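## Task

Hold the two salad hands together like tongs and pinch the tomato between them to lift it from the bowl. Keep it pinched the whole way until it is above the container, then lower it so it rests inside the container. Finally move both salad hands and both arms clear of it.

## Robot and tools

Robot: two six-joint arms, left_arm and right_arm, each ending in a parallel two-finger gripper. They face each other across a table. left_arm's base sits at (-0.020, +0.458, +0.039) m and right_arm's at (-0.020, -0.458, +0.039) m. The names are labels only; they do not say which side of a camera image an arm appears on.

Scene frame: origin at the table centre, +z up, table surface at z = +0.020 m, left_arm on the +y side. Every position and velocity in a result uses this frame (metres, m/s, rad/s; orientations as quat_wxyz). The printed gripper point lies midway between the finger pads, roughly 3 to 4 cm short of the fingertips; it can be somewhat wrong, more so when an arm is stretched out. Fingers point along the gripper's +x axis and close along its y axis.

execute_actions takes "actions", a list holding zero or one item, plus an optional "pictures" flag (true by default).
- Empty list: no command, just returns the state.
- Wait: {"steps": N}, N from 1 to 300 control steps (one step = 1/30 s), counted from the previous result. It sends nothing new.
- Move: {"rows": [...], "steps": N}, N up to 15 (15 if omitted). Each row is applied for one step; if there are fewer rows than steps, the final row repeats. A rejected call moves nothing.

Row layout: one flat list of 14 numbers, each within [-1, 1], covering both arms always. Positions 1-6 are left_arm's joint offsets (waist, shoulder, elbow, wrist pitch, wrist yaw, wrist roll), position 7 is left_arm's gripper opening; positions 8-14 repeat that for right_arm. An idle arm still needs its 7 numbers.

Joint numbers are offsets, not targets. They are measured from the joint angles printed in the most recent result that lists them (before any such result, or for later calls in one reply, from where the arm is when the action begins). They are not cumulative across rows. Scale: 1.0 equals 0.9615 rad for waist, shoulder and elbow; 1.713 rad for wrist pitch; 1.767 for wrist yaw; 1.728 for wrist roll. So all zeros steers the arm back to those reference angles; it is not a pause. Joint ranges (rad): waist -3.054..3.054, shoulder 0.000..3.142, elbow 0.000..2.356, wrist pitch -1.571..1.571, wrist yaw -1.571..1.571, wrist roll -3.142..3.142. Asking more than 0.010 rad beyond a range end gets the call refused; true ends may sit 0.010 rad either way. A request past the real end is clipped there, and the result may report "joint sent to its limit" (possibly about an earlier, still-running action); no such line does not prove there is room.

Gripper opening is absolute, not an offset: +1 fully open (0.088 m between pads), empty fingers touch near -0.80, values below that add nothing. Closing fully takes at least about 0.5 s. To hold something, keep commanding an opening well below grip_measured; a bigger gap means a firmer squeeze (about 34 N per pad maximum). Slamming shut can push too hard and even spring the fingers open. Each gripper's reading may be off by up to ~1 mm.

Motion limits: each step, a joint's target is kept within a fixed lead of its measured angle (0.211 rad waist/shoulder/elbow, 0.213 pitch, 0.267 yaw, 0.228 roll), and if the targets would shift a gripper more than 70 mm, all are scaled back. Big moves therefore take several calls. Friction can leave joints short of target, especially at long reach, and tiny moves may not happen; read the joint angles after each move. Between calls the arms keep heading for the last row sent until they settle or a step is HELD.

Result lines: the state line per arm (pose and velocities); Joint positions and Joint velocities, one block per arm with six joints then pad gap in metres; grip_measured (opening on the command scale); "joint command not followed" (clearance check altered or blocked joint targets; the rest of the row still ran); HELD (that step's row, fully or partly, was not sent); MOTOR HOT from 50 °C, and OVER-TEMPERATURE FAULT at 95 °C, when the arm is held and may go limp if it does not cool. A torque fault (contact torque reaching a joint's load limit: waist 17, shoulder 21.1, elbow 21, wrist pitch 5.55, wrist yaw 5.53, wrist roll 5.19 N m, held weight included) freezes that arm for 10 s and drops the rest of the call.

zoom_image: {"camera", "region": [x0, y0, x1, y1]} in pixels of that camera's last image, origin top-left, at most 504x504. Cameras: cam_high, cam_low, cam_left_wrist, cam_right_wrist, all 504x504, delivered in that order.

read_manual returns only URDF licence text. finished_scene ends the current scene (pass its number) irreversibly and reports success; the goal must still hold afterwards. Replying without any tool call ends everything.

Suggested order: have each gripper grasp one salad hand, bring the two hands together around the food item in the bowl, squeeze, lift, carry over the container, lower, release, then withdraw both hands and arms.

Avoid: letting anything leave the table, dropping or slipping the food, the arms colliding or pressing each other (mounts count as part of the arm), hard shoves, and long heavy holds that overheat motors. Loose objects may occasionally get nudged by outside pushes.

Each tool is called after "Call:" as a command line: name --argument value for each argument, lists and objects as JSON in quotes; but a table of rows of numbers goes row by row, as --pt "numbers of a row", without its own name.

## Session

Call:
execute_actions --actions '[]'

Scene clock: 0.00 s of 4567.00 s.
left_arm: end_effector_position=(-0.1405, +0.0944, +0.3242) grip_measured=+0.830 end_effector_quat_wxyz=(-0.451, +0.011, -0.854, +0.260) end_effector_velocity=(-0.002, +0.002, -0.001) end_effector_angular_velocity=(+0.011, -0.006, +0.001) | right_arm: end_effector_position=(+0.2002, -0.3185, +0.4063) grip_measured=+0.848 end_effector_quat_wxyz=(+0.778, -0.053, -0.071, +0.622) end_effector_velocity=(-0.004, -0.001, -0.001) end_effector_angular_velocity=(-0.007, -0.004, +0.014)
Joint positions: left_arm=[-0.096  1.759  1.927 -1.354  0.602 -1.409  0.08 ] | right_arm=[-1.612  0.97   0.821  0.394 -1.387  0.069  0.081]
Joint velocities: left_arm=[-0.007 -0.002 -0.002 -0.007 -0.007 -0.007  0.   ] | right_arm=[-0.007 -0.007 -0.002 -0.007 -0.022 -0.007 -0.   ]
Heat: left arm: hottest wrist pitch 37 °C (+0.0 °C/min); right arm: hottest elbow 33 °C (+0.0 °C/min).

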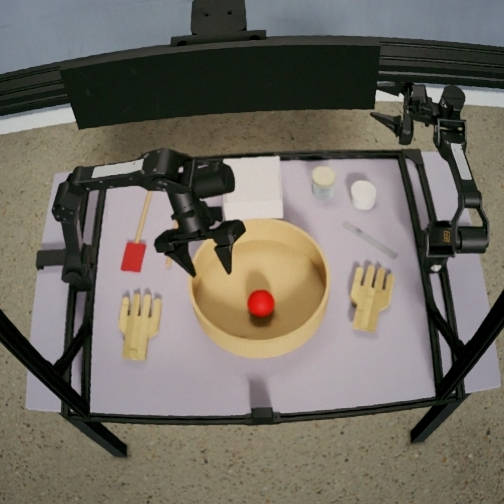

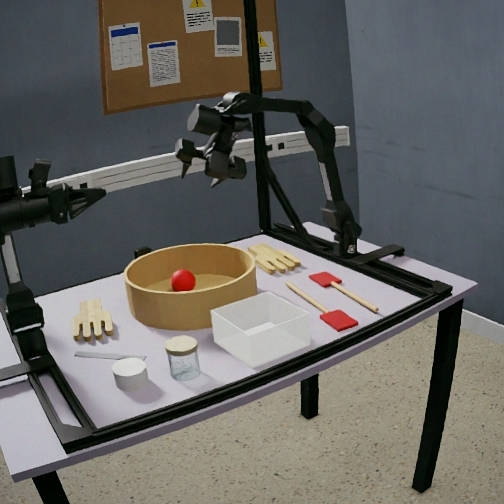

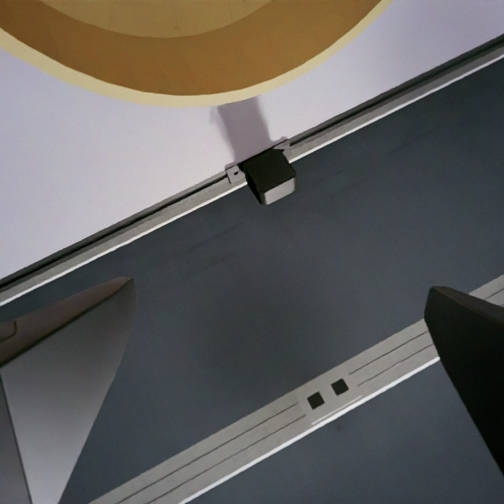

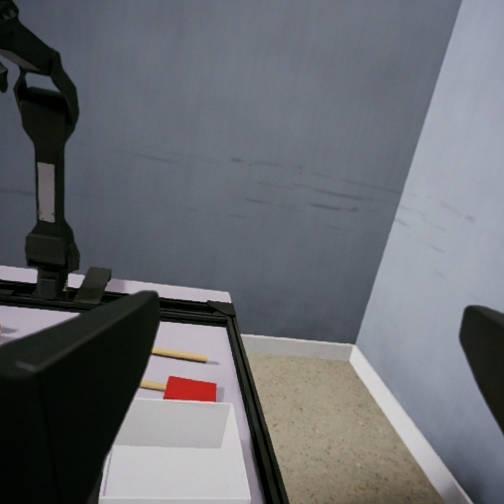

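Call:
zoom_image --camera "cam_high" --region '[60,240,220,400]'

Call:
zoom_image --camera "cam_high" --region '[310,220,470,380]'

Call:
zoom_image --camera "cam_low" --region '[40,220,340,380]'

Region (60, 240, 220, 400) of cam_high's 504x504 image, scaled by 3.150, with more detail than that image has.

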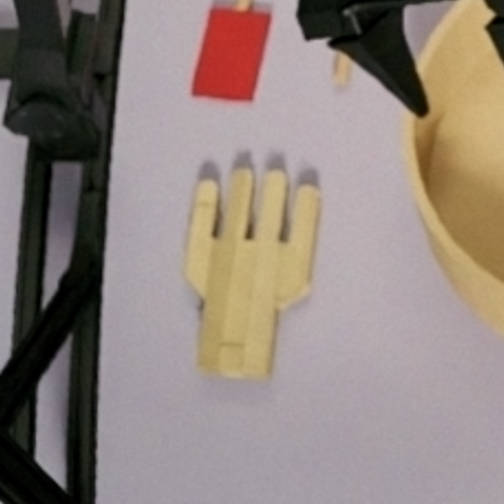

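Region (310, 220, 470, 380) of cam_high's 504x504 image, scaled by 3.150, with more detail than that image has.

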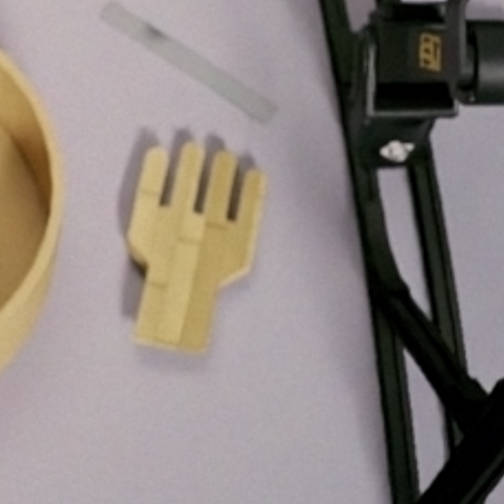

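Region (40, 220, 340, 380) of cam_low's 504x504 image, scaled by 1.680, with more detail than that image has; it fills the top 269 rows of this view, and the rest is white.

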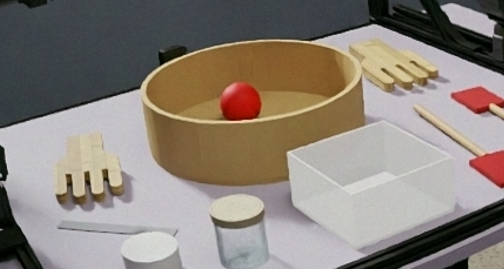

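Call:
execute_actions --actions '[{"rows":[[-0.755,-0.5,-0.3,0,-0.341,0.65,1,0.8,0,0,-0.3,0.785,-0.5,1]]}]' --pictures false

Call:
execute_actions --actions '[{"steps":15}]' --pictures false

Call:
execute_actions --actions '[{"rows":[[0,0,-0.72,0.17,0,0.647,1,1,0,0,-0.4,0,0,1]]}]' --pictures false

Call:
execute_actions --actions '[{"steps":15}]'

Scene clock: 16.87 s of 4567.00 s.
left_arm: end_effector_position=(-0.2146, +0.2696, +0.3632) grip_measured=+0.992 end_effector_quat_wxyz=(+0.428, +0.330, +0.385, -0.748) end_effector_velocity=(-0.034, +0.040, -0.026) end_effector_angular_velocity=(-0.811, -0.855, -1.681) | right_arm: end_effector_position=(+0.1985, -0.2120, +0.3308) grip_measured=+1.000 end_effector_quat_wxyz=(+0.797, -0.335, -0.059, +0.499) end_effector_velocity=(+0.171, -0.088, -0.046) end_effector_angular_velocity=(-0.753, -0.729, -1.552)
Joint positions: left_arm=[-0.794  1.273  1.659 -1.354  0.016 -0.521  0.088] | right_arm=[-0.877  0.969  0.823 -0.109 -0.331 -0.741  0.088]
Joint velocities: left_arm=[-0.295 -0.007 -0.085  0.007 -0.183  1.81   0.   ] | right_arm=[ 0.393 -0.007  0.002 -0.11   2.147 -0.549  0.   ]
Heat: left arm: hottest wrist pitch 37 °C (+0.0 °C/min); right arm: hottest elbow 35 °C (+7.1 °C/min).
Steps of this call (steps 1 to 90: nothing new was sent; then 13.37 s passed at rest; steps 91 to 105: all 15 steps of this action). Readings (joint positions):
91: left_arm=[-0.108 1.735 1.899 -1.335 0.552 -1.367] | right_arm=[-1.585 0.968 0.821 0.353 -1.332 0.022]
92: left_arm=[-0.145 1.698 1.847 -1.339 0.472 -1.308] | right_arm=[-1.527 0.966 0.822 0.296 -1.254 -0.042]
94: left_arm=[-0.253 1.608 1.744 -1.356 0.340 -1.193] | right_arm=[-1.411 0.967 0.823 0.178 -1.111 -0.164]
98: left_arm=[-0.496 1.417 1.664 -1.356 0.103 -0.950] | right_arm=[-1.184 0.968 0.823 -0.025 -0.824 -0.408]
105: the state above

Scene clock: 17.37 s of 4567.00 s.
left_arm: end_effector_position=(-0.2183, +0.2727, +0.3581) grip_measured=+0.993 end_effector_quat_wxyz=(+0.382, +0.388, +0.291, -0.786) end_effector_velocity=(+0.003, +0.000, -0.001) end_effector_angular_velocity=(-0.002, -0.012, +0.000) | right_arm: end_effector_position=(+0.2282, -0.2363, +0.3271) grip_measured=+1.000 end_effector_quat_wxyz=(+0.836, -0.400, -0.023, +0.374) end_effector_velocity=(+0.003, -0.005, -0.004) end_effector_angular_velocity=(-0.042, -0.021, -0.028)
Joint positions: left_arm=[-0.819  1.277  1.647 -1.354  0.003 -0.29   0.088] | right_arm=[-0.845  0.969  0.823 -0.117 -0.005 -0.792  0.088]
Joint velocities: left_arm=[ 0.002 -0.002 -0.002 -0.007 -0.007  0.007 -0.   ] | right_arm=[-0.002 -0.002 -0.007 -0.007  0.037 -0.037  0.   ]
Heat: left arm: hottest wrist pitch 37 °C (+0.0 °C/min); right arm: hottest elbow 35 °C (+6.9 °C/min).
Steps of this call (steps 1 to 15: the robot went on to your last target). Readings (joint positions):
1: left_arm=[-0.802 1.273 1.655 -1.354 0.012 -0.460] | right_arm=[-0.866 0.969 0.823 -0.111 -0.259 -0.756]
2: left_arm=[-0.806 1.275 1.652 -1.354 0.009 -0.410] | right_arm=[-0.860 0.969 0.823 -0.113 -0.189 -0.767]
4: left_arm=[-0.812 1.277 1.648 -1.354 0.006 -0.350] | right_arm=[-0.855 0.969 0.823 -0.114 -0.093 -0.780]
8: left_arm=[-0.817 1.277 1.647 -1.354 0.004 -0.305] | right_arm=[-0.848 0.969 0.823 -0.116 -0.026 -0.789]
15: the state above

Scene clock: 17.87 s of 4567.00 s.
left_arm: end_effector_position=(-0.1950, +0.2944, +0.1665) grip_measured=+0.994 end_effector_quat_wxyz=(+0.092, +0.647, +0.006, -0.757) end_effector_velocity=(+0.044, +0.036, -0.084) end_effector_angular_velocity=(-0.113, -0.430, -1.768) | right_arm: end_effector_position=(-0.0116, -0.2026, +0.2124) grip_measured=+1.000 end_effector_quat_wxyz=(+0.476, -0.531, +0.052, +0.699) end_effector_velocity=(-0.428, -0.033, -0.038) end_effector_angular_velocity=(-0.276, +0.011, +1.678)
Joint positions: left_arm=[-0.819  1.281  0.981 -1.073  0.003  0.612  0.088] | right_arm=[-0.035  0.969  0.828 -0.772 -0.003 -0.793  0.088]
Joint velocities: left_arm=[ 0.002 -0.002 -0.295  0.051 -0.022  1.81  -0.   ] | right_arm=[ 1.668  0.002 -0.002 -0.271 -0.007 -0.007  0.   ]
Heat: left arm: hottest wrist pitch 37 °C (+0.0 °C/min); right arm: hottest elbow 35 °C (+6.7 °C/min).
Steps of this call (steps 1 to 15: all 15 steps of this action). Readings (joint positions):
1: left_arm=[-0.819 1.273 1.617 -1.311 0.003 -0.244] | right_arm=[-0.824 0.969 0.825 -0.149 0.011 -0.793]
2: left_arm=[-0.819 1.262 1.570 -1.244 0.003 -0.179] | right_arm=[-0.773 0.968 0.828 -0.205 0.008 -0.793]
4: left_arm=[-0.819 1.258 1.470 -1.154 0.003 -0.057] | right_arm=[-0.660 0.968 0.829 -0.318 -0.002 -0.793]
8: left_arm=[-0.819 1.275 1.251 -1.088 0.003 0.187] | right_arm=[-0.433 0.969 0.829 -0.542 -0.003 -0.793]
15: the state above

Scene clock: 18.37 s of 4567.00 s.
left_arm: end_effector_position=(-0.1935, +0.2957, +0.1623) grip_measured=+0.994 end_effector_quat_wxyz=(+0.022, +0.656, -0.072, -0.751) end_effector_velocity=(-0.002, -0.002, -0.001) end_effector_angular_velocity=(-0.016, +0.008, +0.006) | right_arm: end_effector_position=(-0.0493, -0.2089, +0.2088) grip_measured=+1.000 end_effector_quat_wxyz=(+0.416, -0.539, +0.022, +0.732) end_effector_velocity=(+0.001, -0.002, -0.003) end_effector_angular_velocity=(-0.011, -0.012, +0.004)
Joint positions: left_arm=[-0.819  1.281  0.966 -1.066  0.003  0.823  0.088] | right_arm=[ 0.113  0.969  0.828 -0.799 -0.007 -0.792  0.088]
Joint velocities: left_arm=[-0.002 -0.002 -0.007  0.022 -0.007 -0.007  0.   ] | right_arm=[ 0.002 -0.002 -0.007 -0.007  0.007 -0.007  0.   ]
Heat: left arm: hottest wrist pitch 37 °C (+0.0 °C/min); right arm: hottest elbow 35 °C (+6.5 °C/min).
Steps of this call (steps 1 to 15: the robot went on to your last target). Readings (joint positions):
1: left_arm=[-0.819 1.281 0.975 -1.071 0.003 0.671] | right_arm=[0.014 0.969 0.828 -0.780 -0.007 -0.793]
2: left_arm=[-0.819 1.281 0.972 -1.068 0.003 0.716] | right_arm=[0.049 0.969 0.828 -0.786 -0.009 -0.793]
4: left_arm=[-0.819 1.281 0.971 -1.066 0.003 0.770] | right_arm=[0.085 0.969 0.828 -0.792 -0.008 -0.792]
8: left_arm=[-0.819 1.281 0.967 -1.066 0.003 0.810] | right_arm=[0.106 0.969 0.828 -0.797 -0.007 -0.792]
15: the state above

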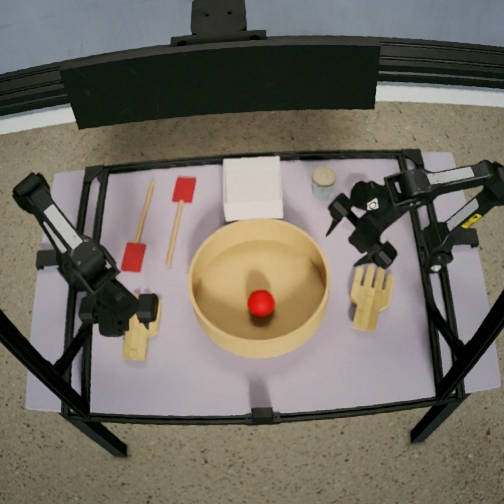

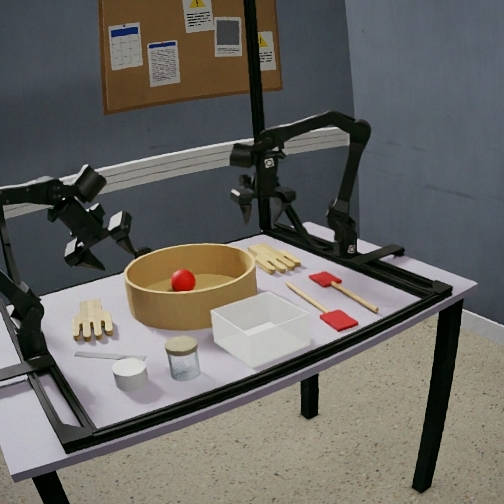

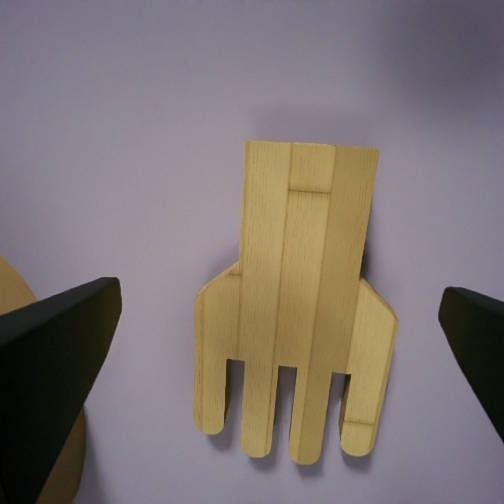

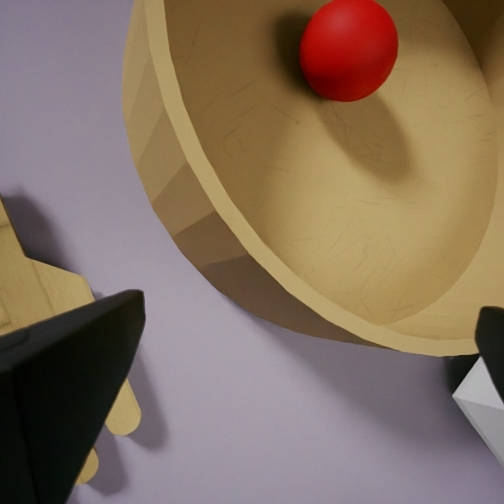

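Call:
execute_actions --actions '[{"rows":[[0,0.178,-0.022,0,0,0.004,1,0.505,0,0,-0.158,0,0,1],[0,0.178,-0.022,0,0,0.004,1,0.505,0,0,-0.158,0,0,1],[0,0.178,-0.022,0,0,0.004,1,0.505,0,0,-0.158,0,0,1],[0,0.178,-0.022,0,0,0.004,1,0.505,0,0,-0.158,0,0,1],[0,0.178,-0.022,0,0,0.004,1,0.505,0,0,-0.158,0,0,1],[0,0.178,-0.022,0,0,0.004,1,0.505,0.46,0.095,-0.158,0,0,1]]}]' --pictures false

Call:
execute_actions --actions '[{"steps":15}]'

Scene clock: 23.70 s of 4567.00 s.
left_arm: end_effector_position=(-0.1899, +0.2991, +0.1220) grip_measured=+0.994 end_effector_quat_wxyz=(-0.025, +0.704, -0.028, -0.709) end_effector_velocity=(+0.007, +0.003, -0.001) end_effector_angular_velocity=(+0.013, -0.025, +0.015) | right_arm: end_effector_position=(-0.1449, -0.2734, +0.1244) grip_measured=+1.000 end_effector_quat_wxyz=(+0.072, -0.696, +0.061, +0.712) end_effector_velocity=(-0.008, -0.019, -0.064) end_effector_angular_velocity=(-0.302, -0.159, +0.074)
Joint positions: left_arm=[-0.819  1.444  0.946 -1.065  0.003  0.828  0.088] | right_arm=[ 0.591  1.386  0.908 -1.065 -0.008 -0.791  0.088]
Joint velocities: left_arm=[ 0.007 -0.002 -0.007 -0.022 -0.007 -0.007 -0.   ] | right_arm=[ 0.051  0.315 -0.002 -0.022 -0.037 -0.022  0.   ]
Heat: left arm: hottest wrist pitch 37 °C (+0.0 °C/min); right arm: hottest elbow 35 °C (+5.1 °C/min).
Steps of this call (steps 1 to 15: the robot went on to your last target; steps 16 to 90: nothing new was sent; then 1.83 s passed at rest; steps 91 to 105: all 15 steps of this action). Readings (joint positions):
91: left_arm=[-0.819 1.299 0.965 -1.066 0.003 0.825] | right_arm=[0.138 0.970 0.829 -0.828 0.007 -0.791]
92: left_arm=[-0.819 1.325 0.966 -1.063 0.003 0.826] | right_arm=[0.195 0.969 0.832 -0.891 0.003 -0.791]
94: left_arm=[-0.819 1.392 0.960 -1.060 0.003 0.826] | right_arm=[0.314 0.969 0.831 -0.987 -0.006 -0.791]
98: left_arm=[-0.819 1.443 0.947 -1.065 0.003 0.827] | right_arm=[0.518 1.093 0.883 -1.043 -0.009 -0.791]
105: the state above

Scene clock: 24.20 s of 4567.00 s.
left_arm: end_effector_position=(-0.1899, +0.2991, +0.1220) grip_measured=+0.994 end_effector_quat_wxyz=(-0.025, +0.704, -0.028, -0.709) end_effector_velocity=(+0.000, +0.003, -0.000) end_effector_angular_velocity=(+0.010, -0.000, -0.010) | right_arm: end_effector_position=(-0.1458, -0.2742, +0.1215) grip_measured=+1.000 end_effector_quat_wxyz=(+0.066, -0.700, +0.064, +0.709) end_effector_velocity=(+0.002, -0.003, -0.001) end_effector_angular_velocity=(-0.014, -0.001, +0.005)
Joint positions: left_arm=[-0.819  1.444  0.946 -1.065  0.003  0.828  0.088] | right_arm=[ 0.596  1.402  0.909 -1.066 -0.008 -0.791  0.088]
Joint velocities: left_arm=[-0.002 -0.002 -0.002 -0.007  0.007  0.007 -0.   ] | right_arm=[-0.002 -0.002 -0.007 -0.007 -0.007 -0.007  0.   ]
Heat: left arm: hottest wrist pitch 37 °C (+0.0 °C/min); right arm: hottest elbow 35 °C (+5.0 °C/min).
Steps of this call (steps 1 to 15: the robot went on to your last target). Readings (joint positions):
1: left_arm=[-0.819 1.444 0.946 -1.065 0.003 0.828] | right_arm=[0.592 1.392 0.908 -1.065 -0.008 -0.791]
2: left_arm=[-0.819 1.444 0.946 -1.065 0.003 0.828] | right_arm=[0.594 1.395 0.908 -1.065 -0.008 -0.791]
4: left_arm=[-0.819 1.444 0.946 -1.065 0.003 0.828] | right_arm=[0.595 1.397 0.908 -1.066 -0.008 -0.791]
8: left_arm=[-0.819 1.444 0.946 -1.065 0.003 0.828] | right_arm=[0.596 1.401 0.909 -1.066 -0.008 -0.791]
15: the state above

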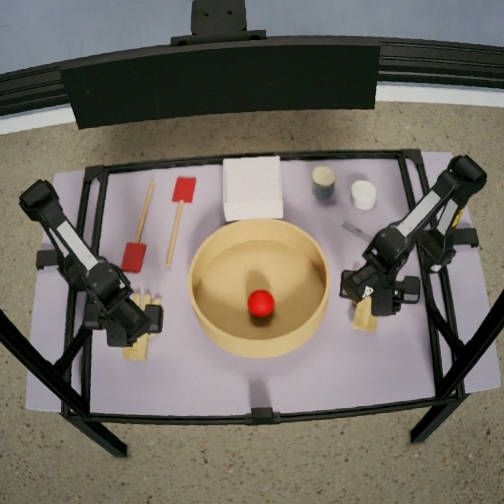

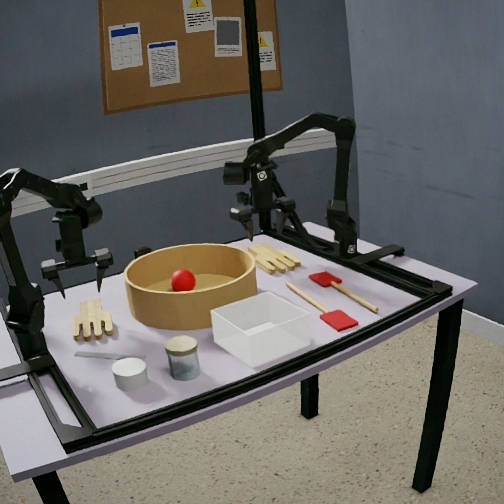

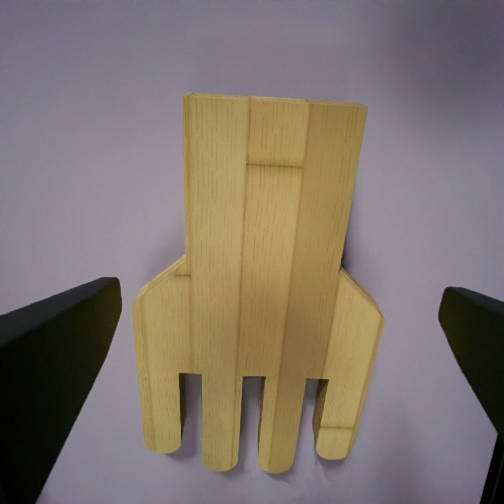

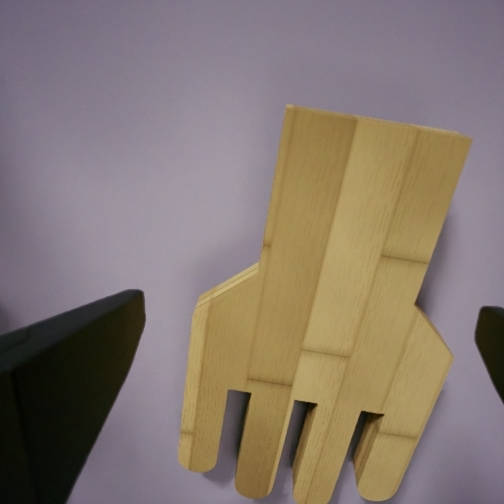

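Call:
execute_actions --actions '[{"rows":[[-0.021,0.02,0.01,0.005,0,0.047,1,-0.034,0.06,0.04,0.012,0,0.1,1],[-0.021,0.02,0.01,0.005,0,0.047,1,-0.034,0.06,0.04,0.012,0,0.1,1],[-0.021,0.02,0.01,0.005,0,0.047,1,-0.034,0.06,0.04,0.012,0,0.1,1],[-0.021,0.02,0.01,0.005,0,0.047,1,-0.034,0.06,0.04,0.012,0,0.1,1],[-0.021,0.055,-0.04,0.055,0,0.047,1,-0.034,0.1,-0.01,0.06,0,0.1,1],[-0.021,0.055,-0.04,0.055,0,0.047,1,-0.034,0.1,-0.01,0.06,0,0.1,1],[-0.021,0.055,-0.04,0.055,0,0.047,1,-0.034,0.1,-0.01,0.06,0,0.1,1],[-0.021,0.09,-0.09,0.1,0,0.047,1,-0.034,0.135,-0.052,0.102,0,0.1,1]]}]'

Scene clock: 42.23 s of 4567.00 s.
left_arm: end_effector_position=(-0.1990, +0.2962, +0.0866) grip_measured=+0.994 end_effector_quat_wxyz=(-0.058, +0.701, -0.062, -0.708) end_effector_velocity=(-0.010, -0.010, -0.002) end_effector_angular_velocity=(-0.053, +0.048, +0.005) | right_arm: end_effector_position=(-0.1505, -0.2543, +0.0869) grip_measured=+1.000 end_effector_quat_wxyz=(+0.137, -0.689, +0.133, +0.700) end_effector_velocity=(-0.007, +0.014, -0.001) end_effector_angular_velocity=(+0.068, +0.035, -0.025)
Joint positions: left_arm=[-0.836  1.524  0.869 -0.905  0.003  0.905  0.088] | right_arm=[ 0.566  1.523  0.869 -0.903 -0.008 -0.621  0.088]
Joint velocities: left_arm=[-0.002 -0.002 -0.012  0.081 -0.007 -0.007 -0.   ] | right_arm=[-0.002 -0.002 -0.007  0.081  0.007  0.022  0.   ]
Heat: left arm: hottest wrist pitch 36 °C (-1.4 °C/min); right arm: hottest elbow 36 °C (+4.3 °C/min).
Steps of this call (steps 1 to 15: the robot went on to your last target; steps 16 to 90: nothing new was sent; then 14.53 s passed at rest; steps 91 to 105: all 15 steps of this action). Readings (joint positions):
91: left_arm=[-0.819 1.446 0.946 -1.065 0.003 0.844] | right_arm=[0.594 1.409 0.912 -1.067 -0.008 -0.759]
92: left_arm=[-0.823 1.447 0.946 -1.065 0.003 0.863] | right_arm=[0.587 1.418 0.919 -1.064 -0.007 -0.716]
94: left_arm=[-0.831 1.451 0.946 -1.062 0.003 0.884] | right_arm=[0.575 1.438 0.931 -1.052 -0.008 -0.668]
98: left_arm=[-0.835 1.480 0.925 -0.981 0.003 0.900] | right_arm=[0.567 1.478 0.917 -0.975 -0.008 -0.632]
105: the state above

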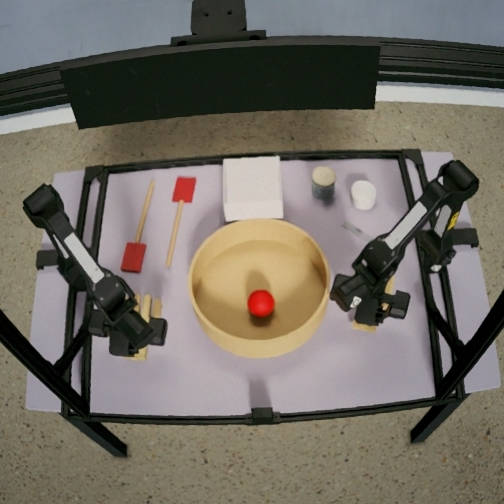

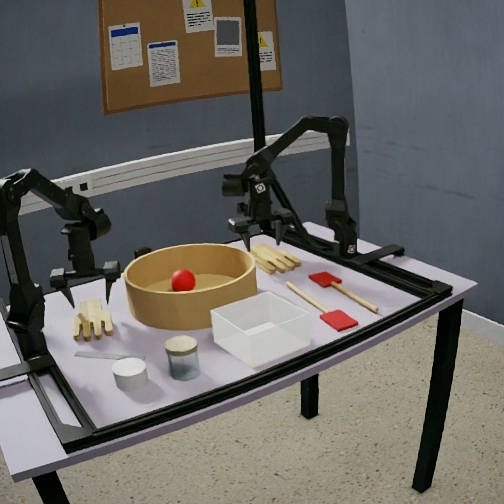

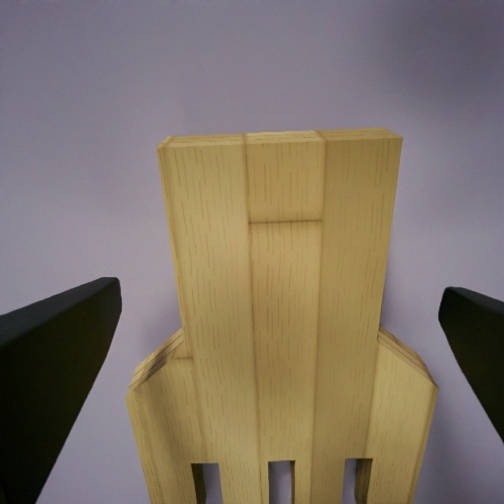

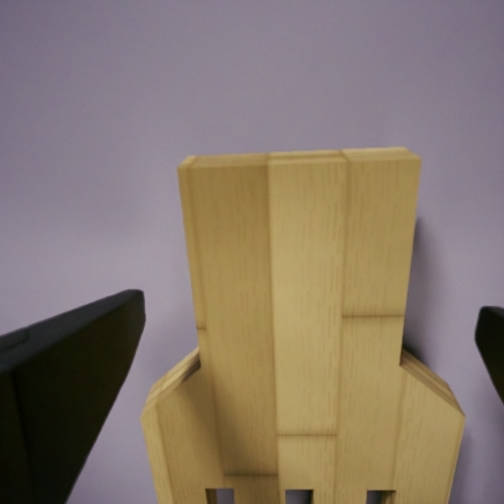

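Call:
execute_actions --actions '[{"rows":[[0,0,0,0,0,-0.02,0.75,0,0,0,0,0,-0.03,0.75],[0,0,0,0,0,-0.02,0.75,0,0,0,0,0,-0.03,0.75],[0,0,0,0,0,-0.02,0.75,0,0,0,0,0,-0.03,0.75],[0,0.03,-0.045,0.03,0,-0.02,0.75,0,0.03,-0.045,0.03,0,-0.03,0.75],[0,0.03,-0.045,0.03,0,-0.02,0.75,0,0.03,-0.045,0.03,0,-0.03,0.75],[0,0.03,-0.045,0.03,0,-0.02,0.75,0,0.03,-0.045,0.03,0,-0.03,0.75],[0,0.06,-0.088,0.064,0,-0.02,0.75,0,0.06,-0.088,0.064,0,-0.03,0.75]]}]'

Scene clock: 47.33 s of 4567.00 s.
left_arm: end_effector_position=(-0.1943, +0.3006, +0.0588) grip_measured=+0.752 end_effector_quat_wxyz=(-0.053, +0.707, -0.046, -0.703) end_effector_velocity=(-0.010, -0.009, -0.001) end_effector_angular_velocity=(-0.046, +0.040, -0.010) | right_arm: end_effector_position=(-0.1475, -0.2590, +0.0595) grip_measured=+0.752 end_effector_quat_wxyz=(+0.115, -0.696, +0.121, +0.698) end_effector_velocity=(-0.009, +0.015, -0.000) end_effector_angular_velocity=(+0.072, +0.037, +0.024)
Joint positions: left_arm=[-0.836  1.573  0.793 -0.802  0.003  0.874  0.076] | right_arm=[ 0.566  1.571  0.795 -0.799 -0.008 -0.67   0.076]
Joint velocities: left_arm=[-0.002  0.002 -0.002  0.066 -0.007  0.007 -0.001] | right_arm=[ 0.002 -0.002 -0.002  0.081  0.007 -0.022 -0.001]
Heat: left arm: hottest wrist pitch 36 °C (-1.3 °C/min); right arm: hottest elbow 36 °C (+3.8 °C/min).
Steps of this call (steps 1 to 15: the robot went on to your last target; steps 16 to 90: nothing new was sent; then 1.60 s passed at rest; steps 91 to 105: all 15 steps of this action). Readings (joint positions):
91: left_arm=[-0.836 1.524 0.868 -0.896 0.003 0.902] | right_arm=[0.566 1.523 0.869 -0.894 -0.008 -0.628]
92: left_arm=[-0.836 1.524 0.868 -0.896 0.003 0.894] | right_arm=[0.566 1.523 0.869 -0.894 -0.008 -0.641]
94: left_arm=[-0.836 1.525 0.865 -0.893 0.003 0.884] | right_arm=[0.566 1.524 0.866 -0.891 -0.008 -0.656]
98: left_arm=[-0.836 1.545 0.830 -0.837 0.002 0.876] | right_arm=[0.566 1.544 0.831 -0.834 -0.008 -0.667]
105: the state above

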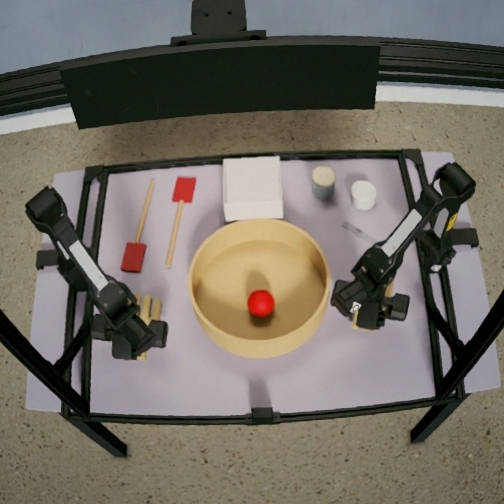

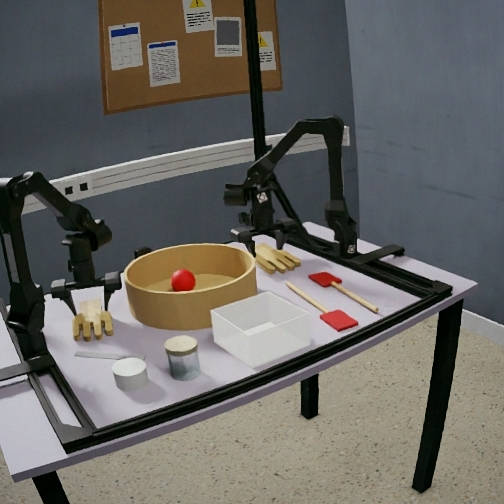

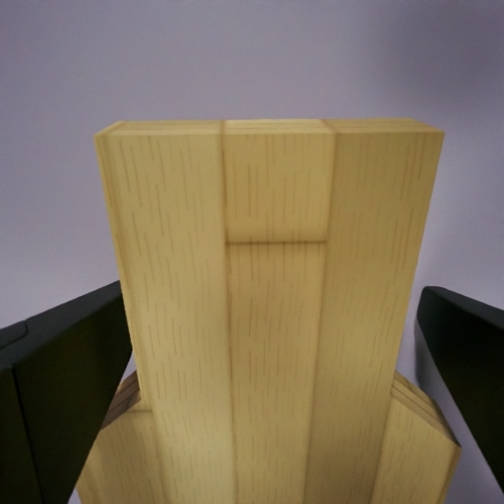

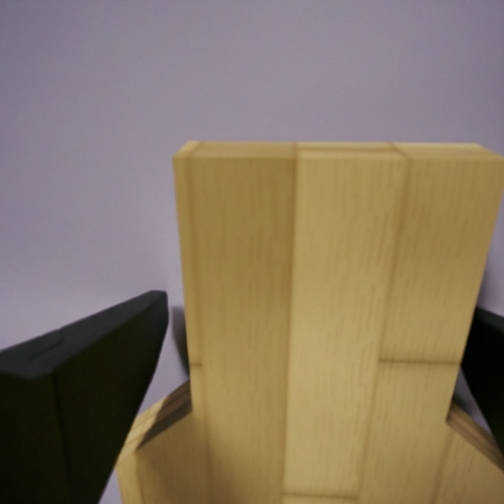

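Close, then lift.

Call:
execute_actions --actions '[{"rows":[[0,0,0,0.004,0,0,0.6,0,0,0,0.004,0,0,0.6],[0,0,0,0.004,0,0,0.5,0,0,0,0.004,0,0,0.5],[0,0,0,0.004,0,0,0.45,0,0,0,0.004,0,0,0.45],[0,0,0,0.004,0,0,0.4,0,0,0,0.004,0,0,0.4],[0,0,0,0.004,0,0,0.35,0,0,0,0.004,0,0,0.35],[0,0,0,0.004,0,0,0.3,0,0,0,0.004,0,0,0.3],[0,0,0,0.004,0,0,0.2,0,0,0,0.004,0,0,0.2],[0,0,0,0.004,0,0,0,0,0,0,0.004,0,0,0],[0,0,0,0.004,0,0,-0.3,0,0,0,0.004,0,0,-0.3],[0,0,0,0.004,0,0,-0.6,0,0,0,0.004,0,0,-0.6],[0,0,0,0.004,0,0,-1,0,0,0,0.004,0,0,-1]]}]' --pictures false

Call:
execute_actions --actions '[{"rows":[[0,-0.1,0.1,-0.11,0,0,-1,0,-0.1,0.1,-0.11,0,0,-1],[0,-0.1,0.1,-0.11,0,0,-1,0,-0.1,0.1,-0.11,0,0,-1],[0,-0.1,0.1,-0.11,0,0,-1,0,-0.1,0.1,-0.11,0,0,-1],[0,-0.1,0.1,-0.11,0,0,-1,0,-0.1,0.1,-0.11,0,0,-1],[0,-0.35,0.25,-0.2,0,0,-1,0,-0.35,0.25,-0.2,0,0,-1]]}]'

Scene clock: 55.27 s of 4567.00 s.
left_arm: end_effector_position=(-0.1950, +0.2999, +0.0587) grip_measured=+0.380 end_effector_quat_wxyz=(-0.052, +0.706, -0.047, -0.704) end_effector_velocity=(+0.003, +0.000, +0.000) end_effector_angular_velocity=(-0.001, -0.010, +0.024) | right_arm: end_effector_position=(-0.1479, -0.2583, +0.0594) grip_measured=+0.404 end_effector_quat_wxyz=(+0.116, -0.696, +0.120, +0.699) end_effector_velocity=(+0.002, -0.005, +0.000) end_effector_angular_velocity=(-0.022, -0.006, +0.005)
Joint positions: left_arm=[-0.836  1.573  0.793 -0.797  0.003  0.874  0.058] | right_arm=[ 0.566  1.572  0.795 -0.795 -0.008 -0.671  0.059]
Joint velocities: left_arm=[ 0.002 -0.002 -0.002 -0.007 -0.007 -0.022 -0.   ] | right_arm=[-0.002 -0.002 -0.002 -0.022 -0.007 -0.007 -0.   ]
Heat: left arm: hottest wrist pitch 36 °C (-1.1 °C/min); right arm: hottest elbow 35 °C (+2.2 °C/min).
Steps of this call (steps 1 to 15: the robot went on to your last target; steps 16 to 90: nothing new was sent; then 4.43 s passed at rest; steps 91 to 105: all 15 steps of this action). Readings (joint positions):
91: left_arm=[-0.836 1.573 0.793 -0.798 0.003 0.874] | right_arm=[0.566 1.572 0.795 -0.796 -0.008 -0.671]
92: left_arm=[-0.836 1.573 0.793 -0.798 0.003 0.874] | right_arm=[0.566 1.572 0.795 -0.796 -0.008 -0.671]
94: left_arm=[-0.836 1.573 0.793 -0.798 0.002 0.874] | right_arm=[0.566 1.572 0.795 -0.796 -0.008 -0.671]
98: left_arm=[-0.836 1.573 0.793 -0.797 0.003 0.874] | right_arm=[0.566 1.572 0.795 -0.795 -0.008 -0.671]
105: the state above

Scene clock: 55.77 s of 4567.00 s.
left_arm: end_effector_position=(-0.1952, +0.2999, +0.1868) grip_measured=+0.380 end_effector_quat_wxyz=(+0.008, +0.645, -0.106, -0.757) end_effector_velocity=(+0.016, +0.012, -0.004) end_effector_angular_velocity=(+0.060, -0.074, +0.011) | right_arm: end_effector_position=(-0.1475, -0.2588, +0.1871) grip_measured=+0.404 end_effector_quat_wxyz=(+0.175, -0.637, +0.058, +0.749) end_effector_velocity=(+0.009, -0.018, -0.002) end_effector_angular_velocity=(-0.081, -0.032, +0.019)
Joint positions: left_arm=[-0.836  1.241  1.029 -1.133  0.003  0.874  0.058] | right_arm=[ 0.566  1.241  1.03  -1.13  -0.008 -0.671  0.059]
Joint velocities: left_arm=[ 0.002  0.002  0.002 -0.095 -0.007 -0.007 -0.   ] | right_arm=[-0.007 -0.007  0.002 -0.095 -0.022 -0.022  0.   ]
Heat: left arm: hottest wrist pitch 36 °C (-1.1 °C/min); right arm: hottest elbow 35 °C (+2.2 °C/min).
Steps of this call (steps 1 to 15: all 15 steps of this action). Readings (joint positions):
1: left_arm=[-0.836 1.565 0.805 -0.825 0.003 0.874] | right_arm=[0.566 1.563 0.806 -0.821 -0.008 -0.671]
2: left_arm=[-0.836 1.554 0.822 -0.882 0.003 0.874] | right_arm=[0.566 1.552 0.822 -0.879 -0.008 -0.671]
4: left_arm=[-0.836 1.516 0.847 -0.933 0.003 0.874] | right_arm=[0.566 1.514 0.848 -0.931 -0.008 -0.671]
8: left_arm=[-0.836 1.368 0.956 -1.065 0.003 0.874] | right_arm=[0.566 1.367 0.955 -1.063 -0.008 -0.671]
15: the state above

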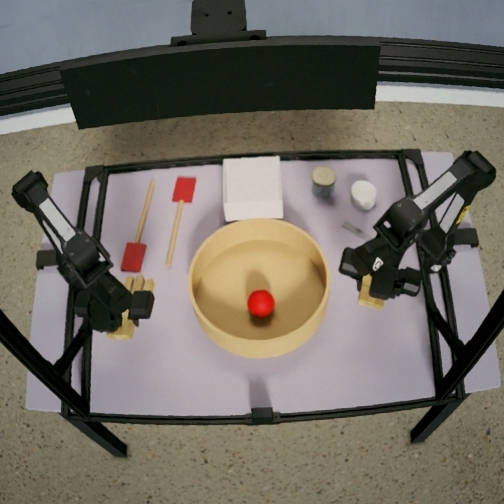

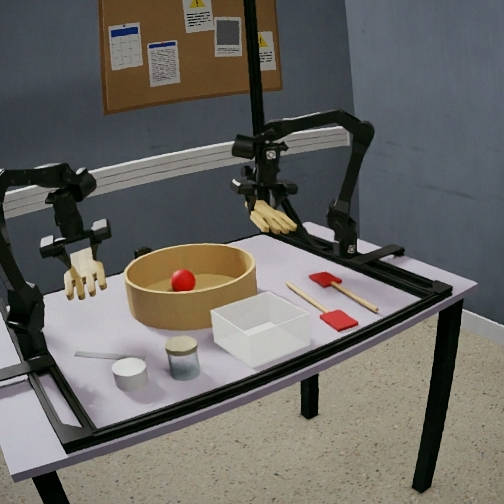

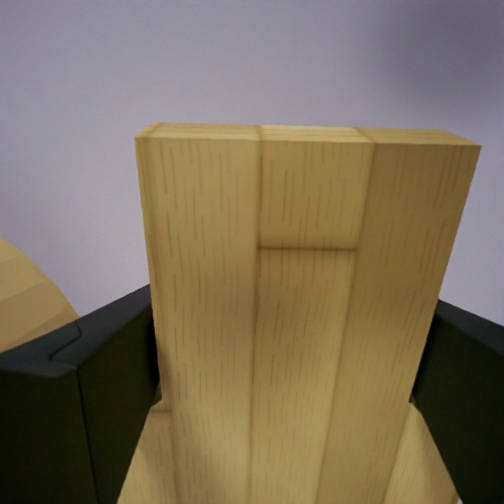

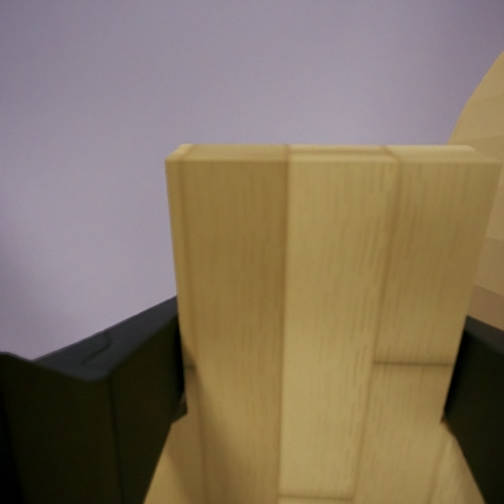

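Call:
execute_actions --actions '[{"rows":[[0.2,-0.25,-0.2,0.6,0,-0.506,-1,-0.1,-0.25,-0.2,0.6,0,0.388,-1]]}]' --pictures false

Call:
execute_actions --actions '[{"steps":15}]' --pictures false

Call:
execute_actions --actions '[{"rows":[[0.325,0.29,-0.19,0.43,-0.188,0,-1,-0.114,0.2,-0.25,0.41,0.207,0,-1]]}]' --pictures false

Call:
execute_actions --actions '[{"steps":12}]'

Scene clock: 64.50 s of 4567.00 s.
left_arm: end_effector_position=(-0.2162, +0.1977, +0.2832) grip_measured=+0.379 end_effector_quat_wxyz=(+0.427, +0.226, +0.082, -0.872) end_effector_velocity=(-0.099, -0.134, +0.321) end_effector_angular_velocity=(-1.028, +1.415, +0.277) | right_arm: end_effector_position=(-0.1695, -0.1678, +0.2849) grip_measured=+0.401 end_effector_quat_wxyz=(+0.502, -0.206, +0.116, +0.832) end_effector_velocity=(-0.074, +0.148, +0.320) end_effector_angular_velocity=(+1.414, +0.895, -0.078)
Joint positions: left_arm=[-0.647  1.014  0.844 -0.311 -0.     0.057  0.058] | right_arm=[ 0.473  1.014  0.846 -0.309 -0.008 -0.02   0.059]
Joint velocities: left_arm=[ 0.002 -0.012 -0.017  1.678 -0.007 -0.579  0.   ] | right_arm=[-0.007 -0.007 -0.017  1.678 -0.007  0.168 -0.   ]
Heat: left arm: hottest wrist pitch 36 °C (-1.0 °C/min); right arm: hottest elbow 36 °C (+2.0 °C/min).
Steps of this call (steps 1 to 15: the robot went on to your last target; steps 16 to 247: nothing new was sent; steps 248 to 262: all 15 steps of this action). Readings (joint positions):
248: left_arm=[-0.819 1.214 1.002 -1.093 0.015 0.830] | right_arm=[0.557 1.213 1.004 -1.092 -0.013 -0.628]
249: left_arm=[-0.774 1.168 0.954 -1.023 0.018 0.765] | right_arm=[0.534 1.167 0.956 -1.021 -0.014 -0.562]
251: left_arm=[-0.694 1.080 0.888 -0.936 -0.002 0.641] | right_arm=[0.496 1.078 0.890 -0.935 -0.007 -0.439]
255: left_arm=[-0.654 1.022 0.856 -0.703 -0.001 0.397] | right_arm=[0.477 1.022 0.859 -0.701 -0.008 -0.194]
262: the state above

Scene clock: 65.00 s of 4567.00 s.
left_arm: end_effector_position=(-0.2250, +0.1859, +0.3255) grip_measured=+0.379 end_effector_quat_wxyz=(+0.441, +0.124, +0.060, -0.887) end_effector_velocity=(-0.002, -0.000, +0.003) end_effector_angular_velocity=(-0.011, +0.014, +0.002) | right_arm: end_effector_position=(-0.1760, -0.1548, +0.3271) grip_measured=+0.400 end_effector_quat_wxyz=(+0.514, -0.116, +0.070, +0.847) end_effector_velocity=(+0.002, +0.001, +0.006) end_effector_angular_velocity=(+0.028, +0.004, -0.008)
Joint positions: left_arm=[-0.647  1.007  0.843 -0.113  0.     0.002  0.058] | right_arm=[ 0.472  1.007  0.846 -0.11  -0.008 -0.002  0.059]
Joint velocities: left_arm=[-0.007  0.002 -0.002  0.022 -0.007 -0.007 -0.   ] | right_arm=[-0.002 -0.007 -0.002  0.022  0.007 -0.007 -0.   ]
Heat: left arm: hottest wrist pitch 36 °C (-1.0 °C/min); right arm: hottest elbow 36 °C (+2.0 °C/min).
Steps of this call (steps 1 to 15: the robot went on to your last target). Readings (joint positions):
1: left_arm=[-0.647 1.014 0.844 -0.256 -0.000 0.041] | right_arm=[0.472 1.014 0.846 -0.254 -0.008 -0.015]
2: left_arm=[-0.647 1.014 0.844 -0.210 -0.000 0.030] | right_arm=[0.472 1.014 0.846 -0.208 -0.008 -0.012]
4: left_arm=[-0.647 1.009 0.844 -0.159 0.000 0.016] | right_arm=[0.472 1.009 0.846 -0.156 -0.008 -0.007]
8: left_arm=[-0.647 1.007 0.844 -0.125 0.000 0.006] | right_arm=[0.472 1.007 0.846 -0.123 -0.008 -0.004]
15: the state above

Scene clock: 65.50 s of 4567.00 s.
left_arm: end_effector_position=(-0.1043, +0.0749, +0.2784) grip_measured=+0.379 end_effector_quat_wxyz=(+0.700, +0.047, +0.022, -0.712) end_effector_velocity=(+0.000, -0.025, +0.265) end_effector_angular_velocity=(-1.170, +0.412, +0.064) | right_arm: end_effector_position=(-0.1041, -0.0939, +0.2907) grip_measured=+0.400 end_effector_quat_wxyz=(+0.701, -0.024, +0.009, +0.713) end_effector_velocity=(+0.013, -0.002, +0.116) end_effector_angular_velocity=(+0.482, +0.174, -0.073)
Joint positions: left_arm=[-0.338  1.287  0.658  0.525 -0.321  0.002  0.058] | right_arm=[ 0.366  1.199  0.605  0.543  0.349 -0.003  0.059]
Joint velocities: left_arm=[-0.002 -0.012  0.017  1.209 -0.066 -0.007 -0.   ] | right_arm=[-0.007 -0.051  0.002  0.462  0.066 -0.007 -0.   ]
Heat: left arm: hottest wrist pitch 36 °C (-1.0 °C/min); right arm: hottest elbow 36 °C (+2.0 °C/min).
Steps of this call (steps 1 to 15: all 15 steps of this action). Readings (joint positions):
1: left_arm=[-0.640 1.017 0.833 -0.088 -0.008 0.002] | right_arm=[0.469 1.017 0.832 -0.081 0.008 -0.002]
2: left_arm=[-0.619 1.031 0.820 -0.051 -0.042 0.002] | right_arm=[0.457 1.030 0.813 -0.038 0.050 -0.002]
4: left_arm=[-0.562 1.080 0.791 0.003 -0.117 0.002] | right_arm=[0.427 1.074 0.765 0.030 0.142 -0.002]
8: left_arm=[-0.431 1.208 0.712 0.157 -0.242 0.002] | right_arm=[0.375 1.180 0.638 0.223 0.300 -0.002]
15: the state above

Scene clock: 65.90 s of 4567.00 s.
left_arm: end_effector_position=(-0.1029, +0.0739, +0.2994) grip_measured=+0.379 end_effector_quat_wxyz=(+0.704, +0.005, +0.001, -0.710) end_effector_velocity=(+0.002, -0.000, -0.004) end_effector_angular_velocity=(+0.012, +0.003, +0.010) | right_arm: end_effector_position=(-0.1031, -0.0937, +0.2997) grip_measured=+0.400 end_effector_quat_wxyz=(+0.703, -0.004, +0.001, +0.711) end_effector_velocity=(-0.000, -0.000, +0.004) end_effector_angular_velocity=(+0.021, +0.001, +0.005)
Joint positions: left_arm=[-0.337  1.284  0.66   0.615 -0.328  0.002  0.058] | right_arm=[ 0.365  1.199  0.605  0.586  0.355 -0.003  0.059]
Joint velocities: left_arm=[ 0.002  0.002 -0.002 -0.007 -0.007 -0.007 -0.   ] | right_arm=[-0.002 -0.002 -0.002  0.022 -0.007 -0.007 -0.   ]
Heat: left arm: hottest wrist pitch 36 °C (-1.0 °C/min); right arm: hottest elbow 36 °C (+2.0 °C/min).
Steps of this call (steps 1 to 12: the robot went on to your last target). Readings (joint positions):
1: left_arm=[-0.338 1.286 0.659 0.557 -0.323 0.002] | right_arm=[0.365 1.199 0.605 0.555 0.351 -0.003]
2: left_arm=[-0.338 1.284 0.660 0.576 -0.325 0.002] | right_arm=[0.365 1.199 0.605 0.561 0.352 -0.003]
4: left_arm=[-0.338 1.284 0.660 0.592 -0.327 0.002] | right_arm=[0.365 1.199 0.605 0.570 0.353 -0.003]
8: left_arm=[-0.337 1.284 0.660 0.613 -0.328 0.002] | right_arm=[0.365 1.199 0.605 0.583 0.354 -0.003]
12: the state above

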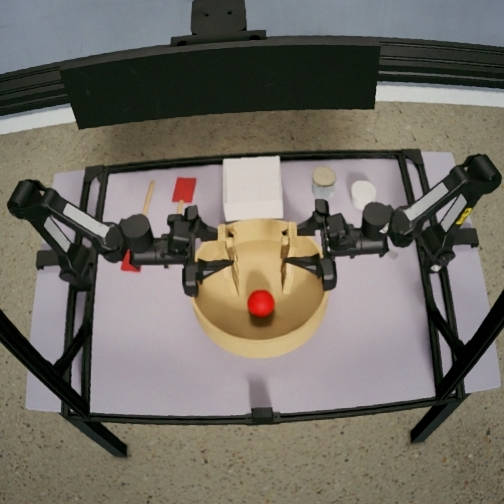

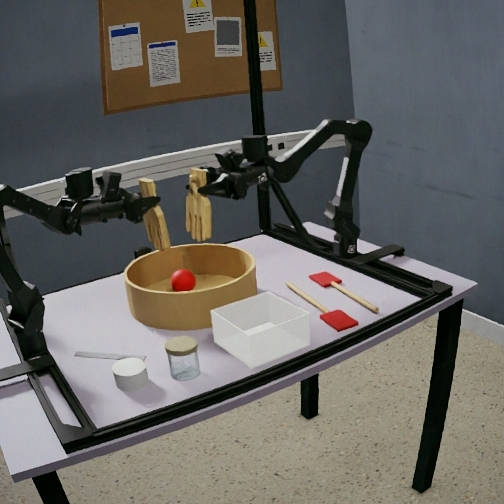

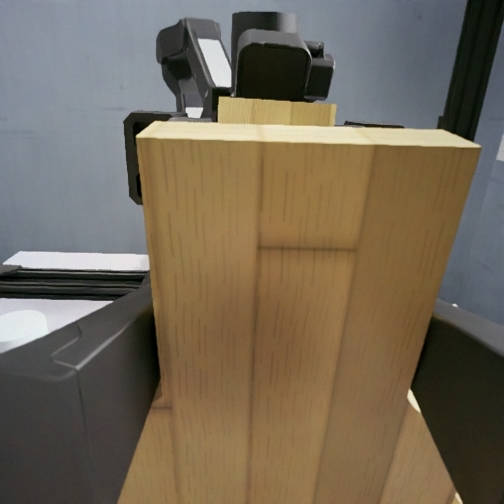

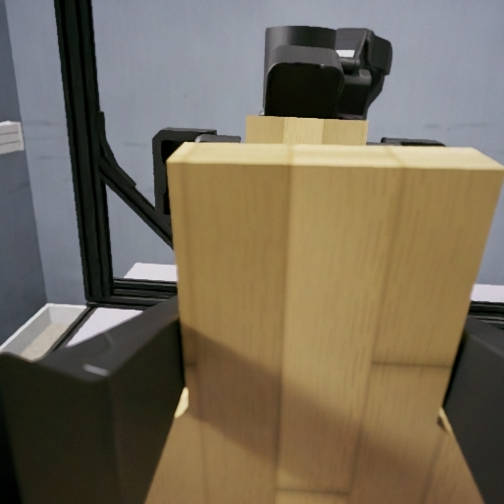

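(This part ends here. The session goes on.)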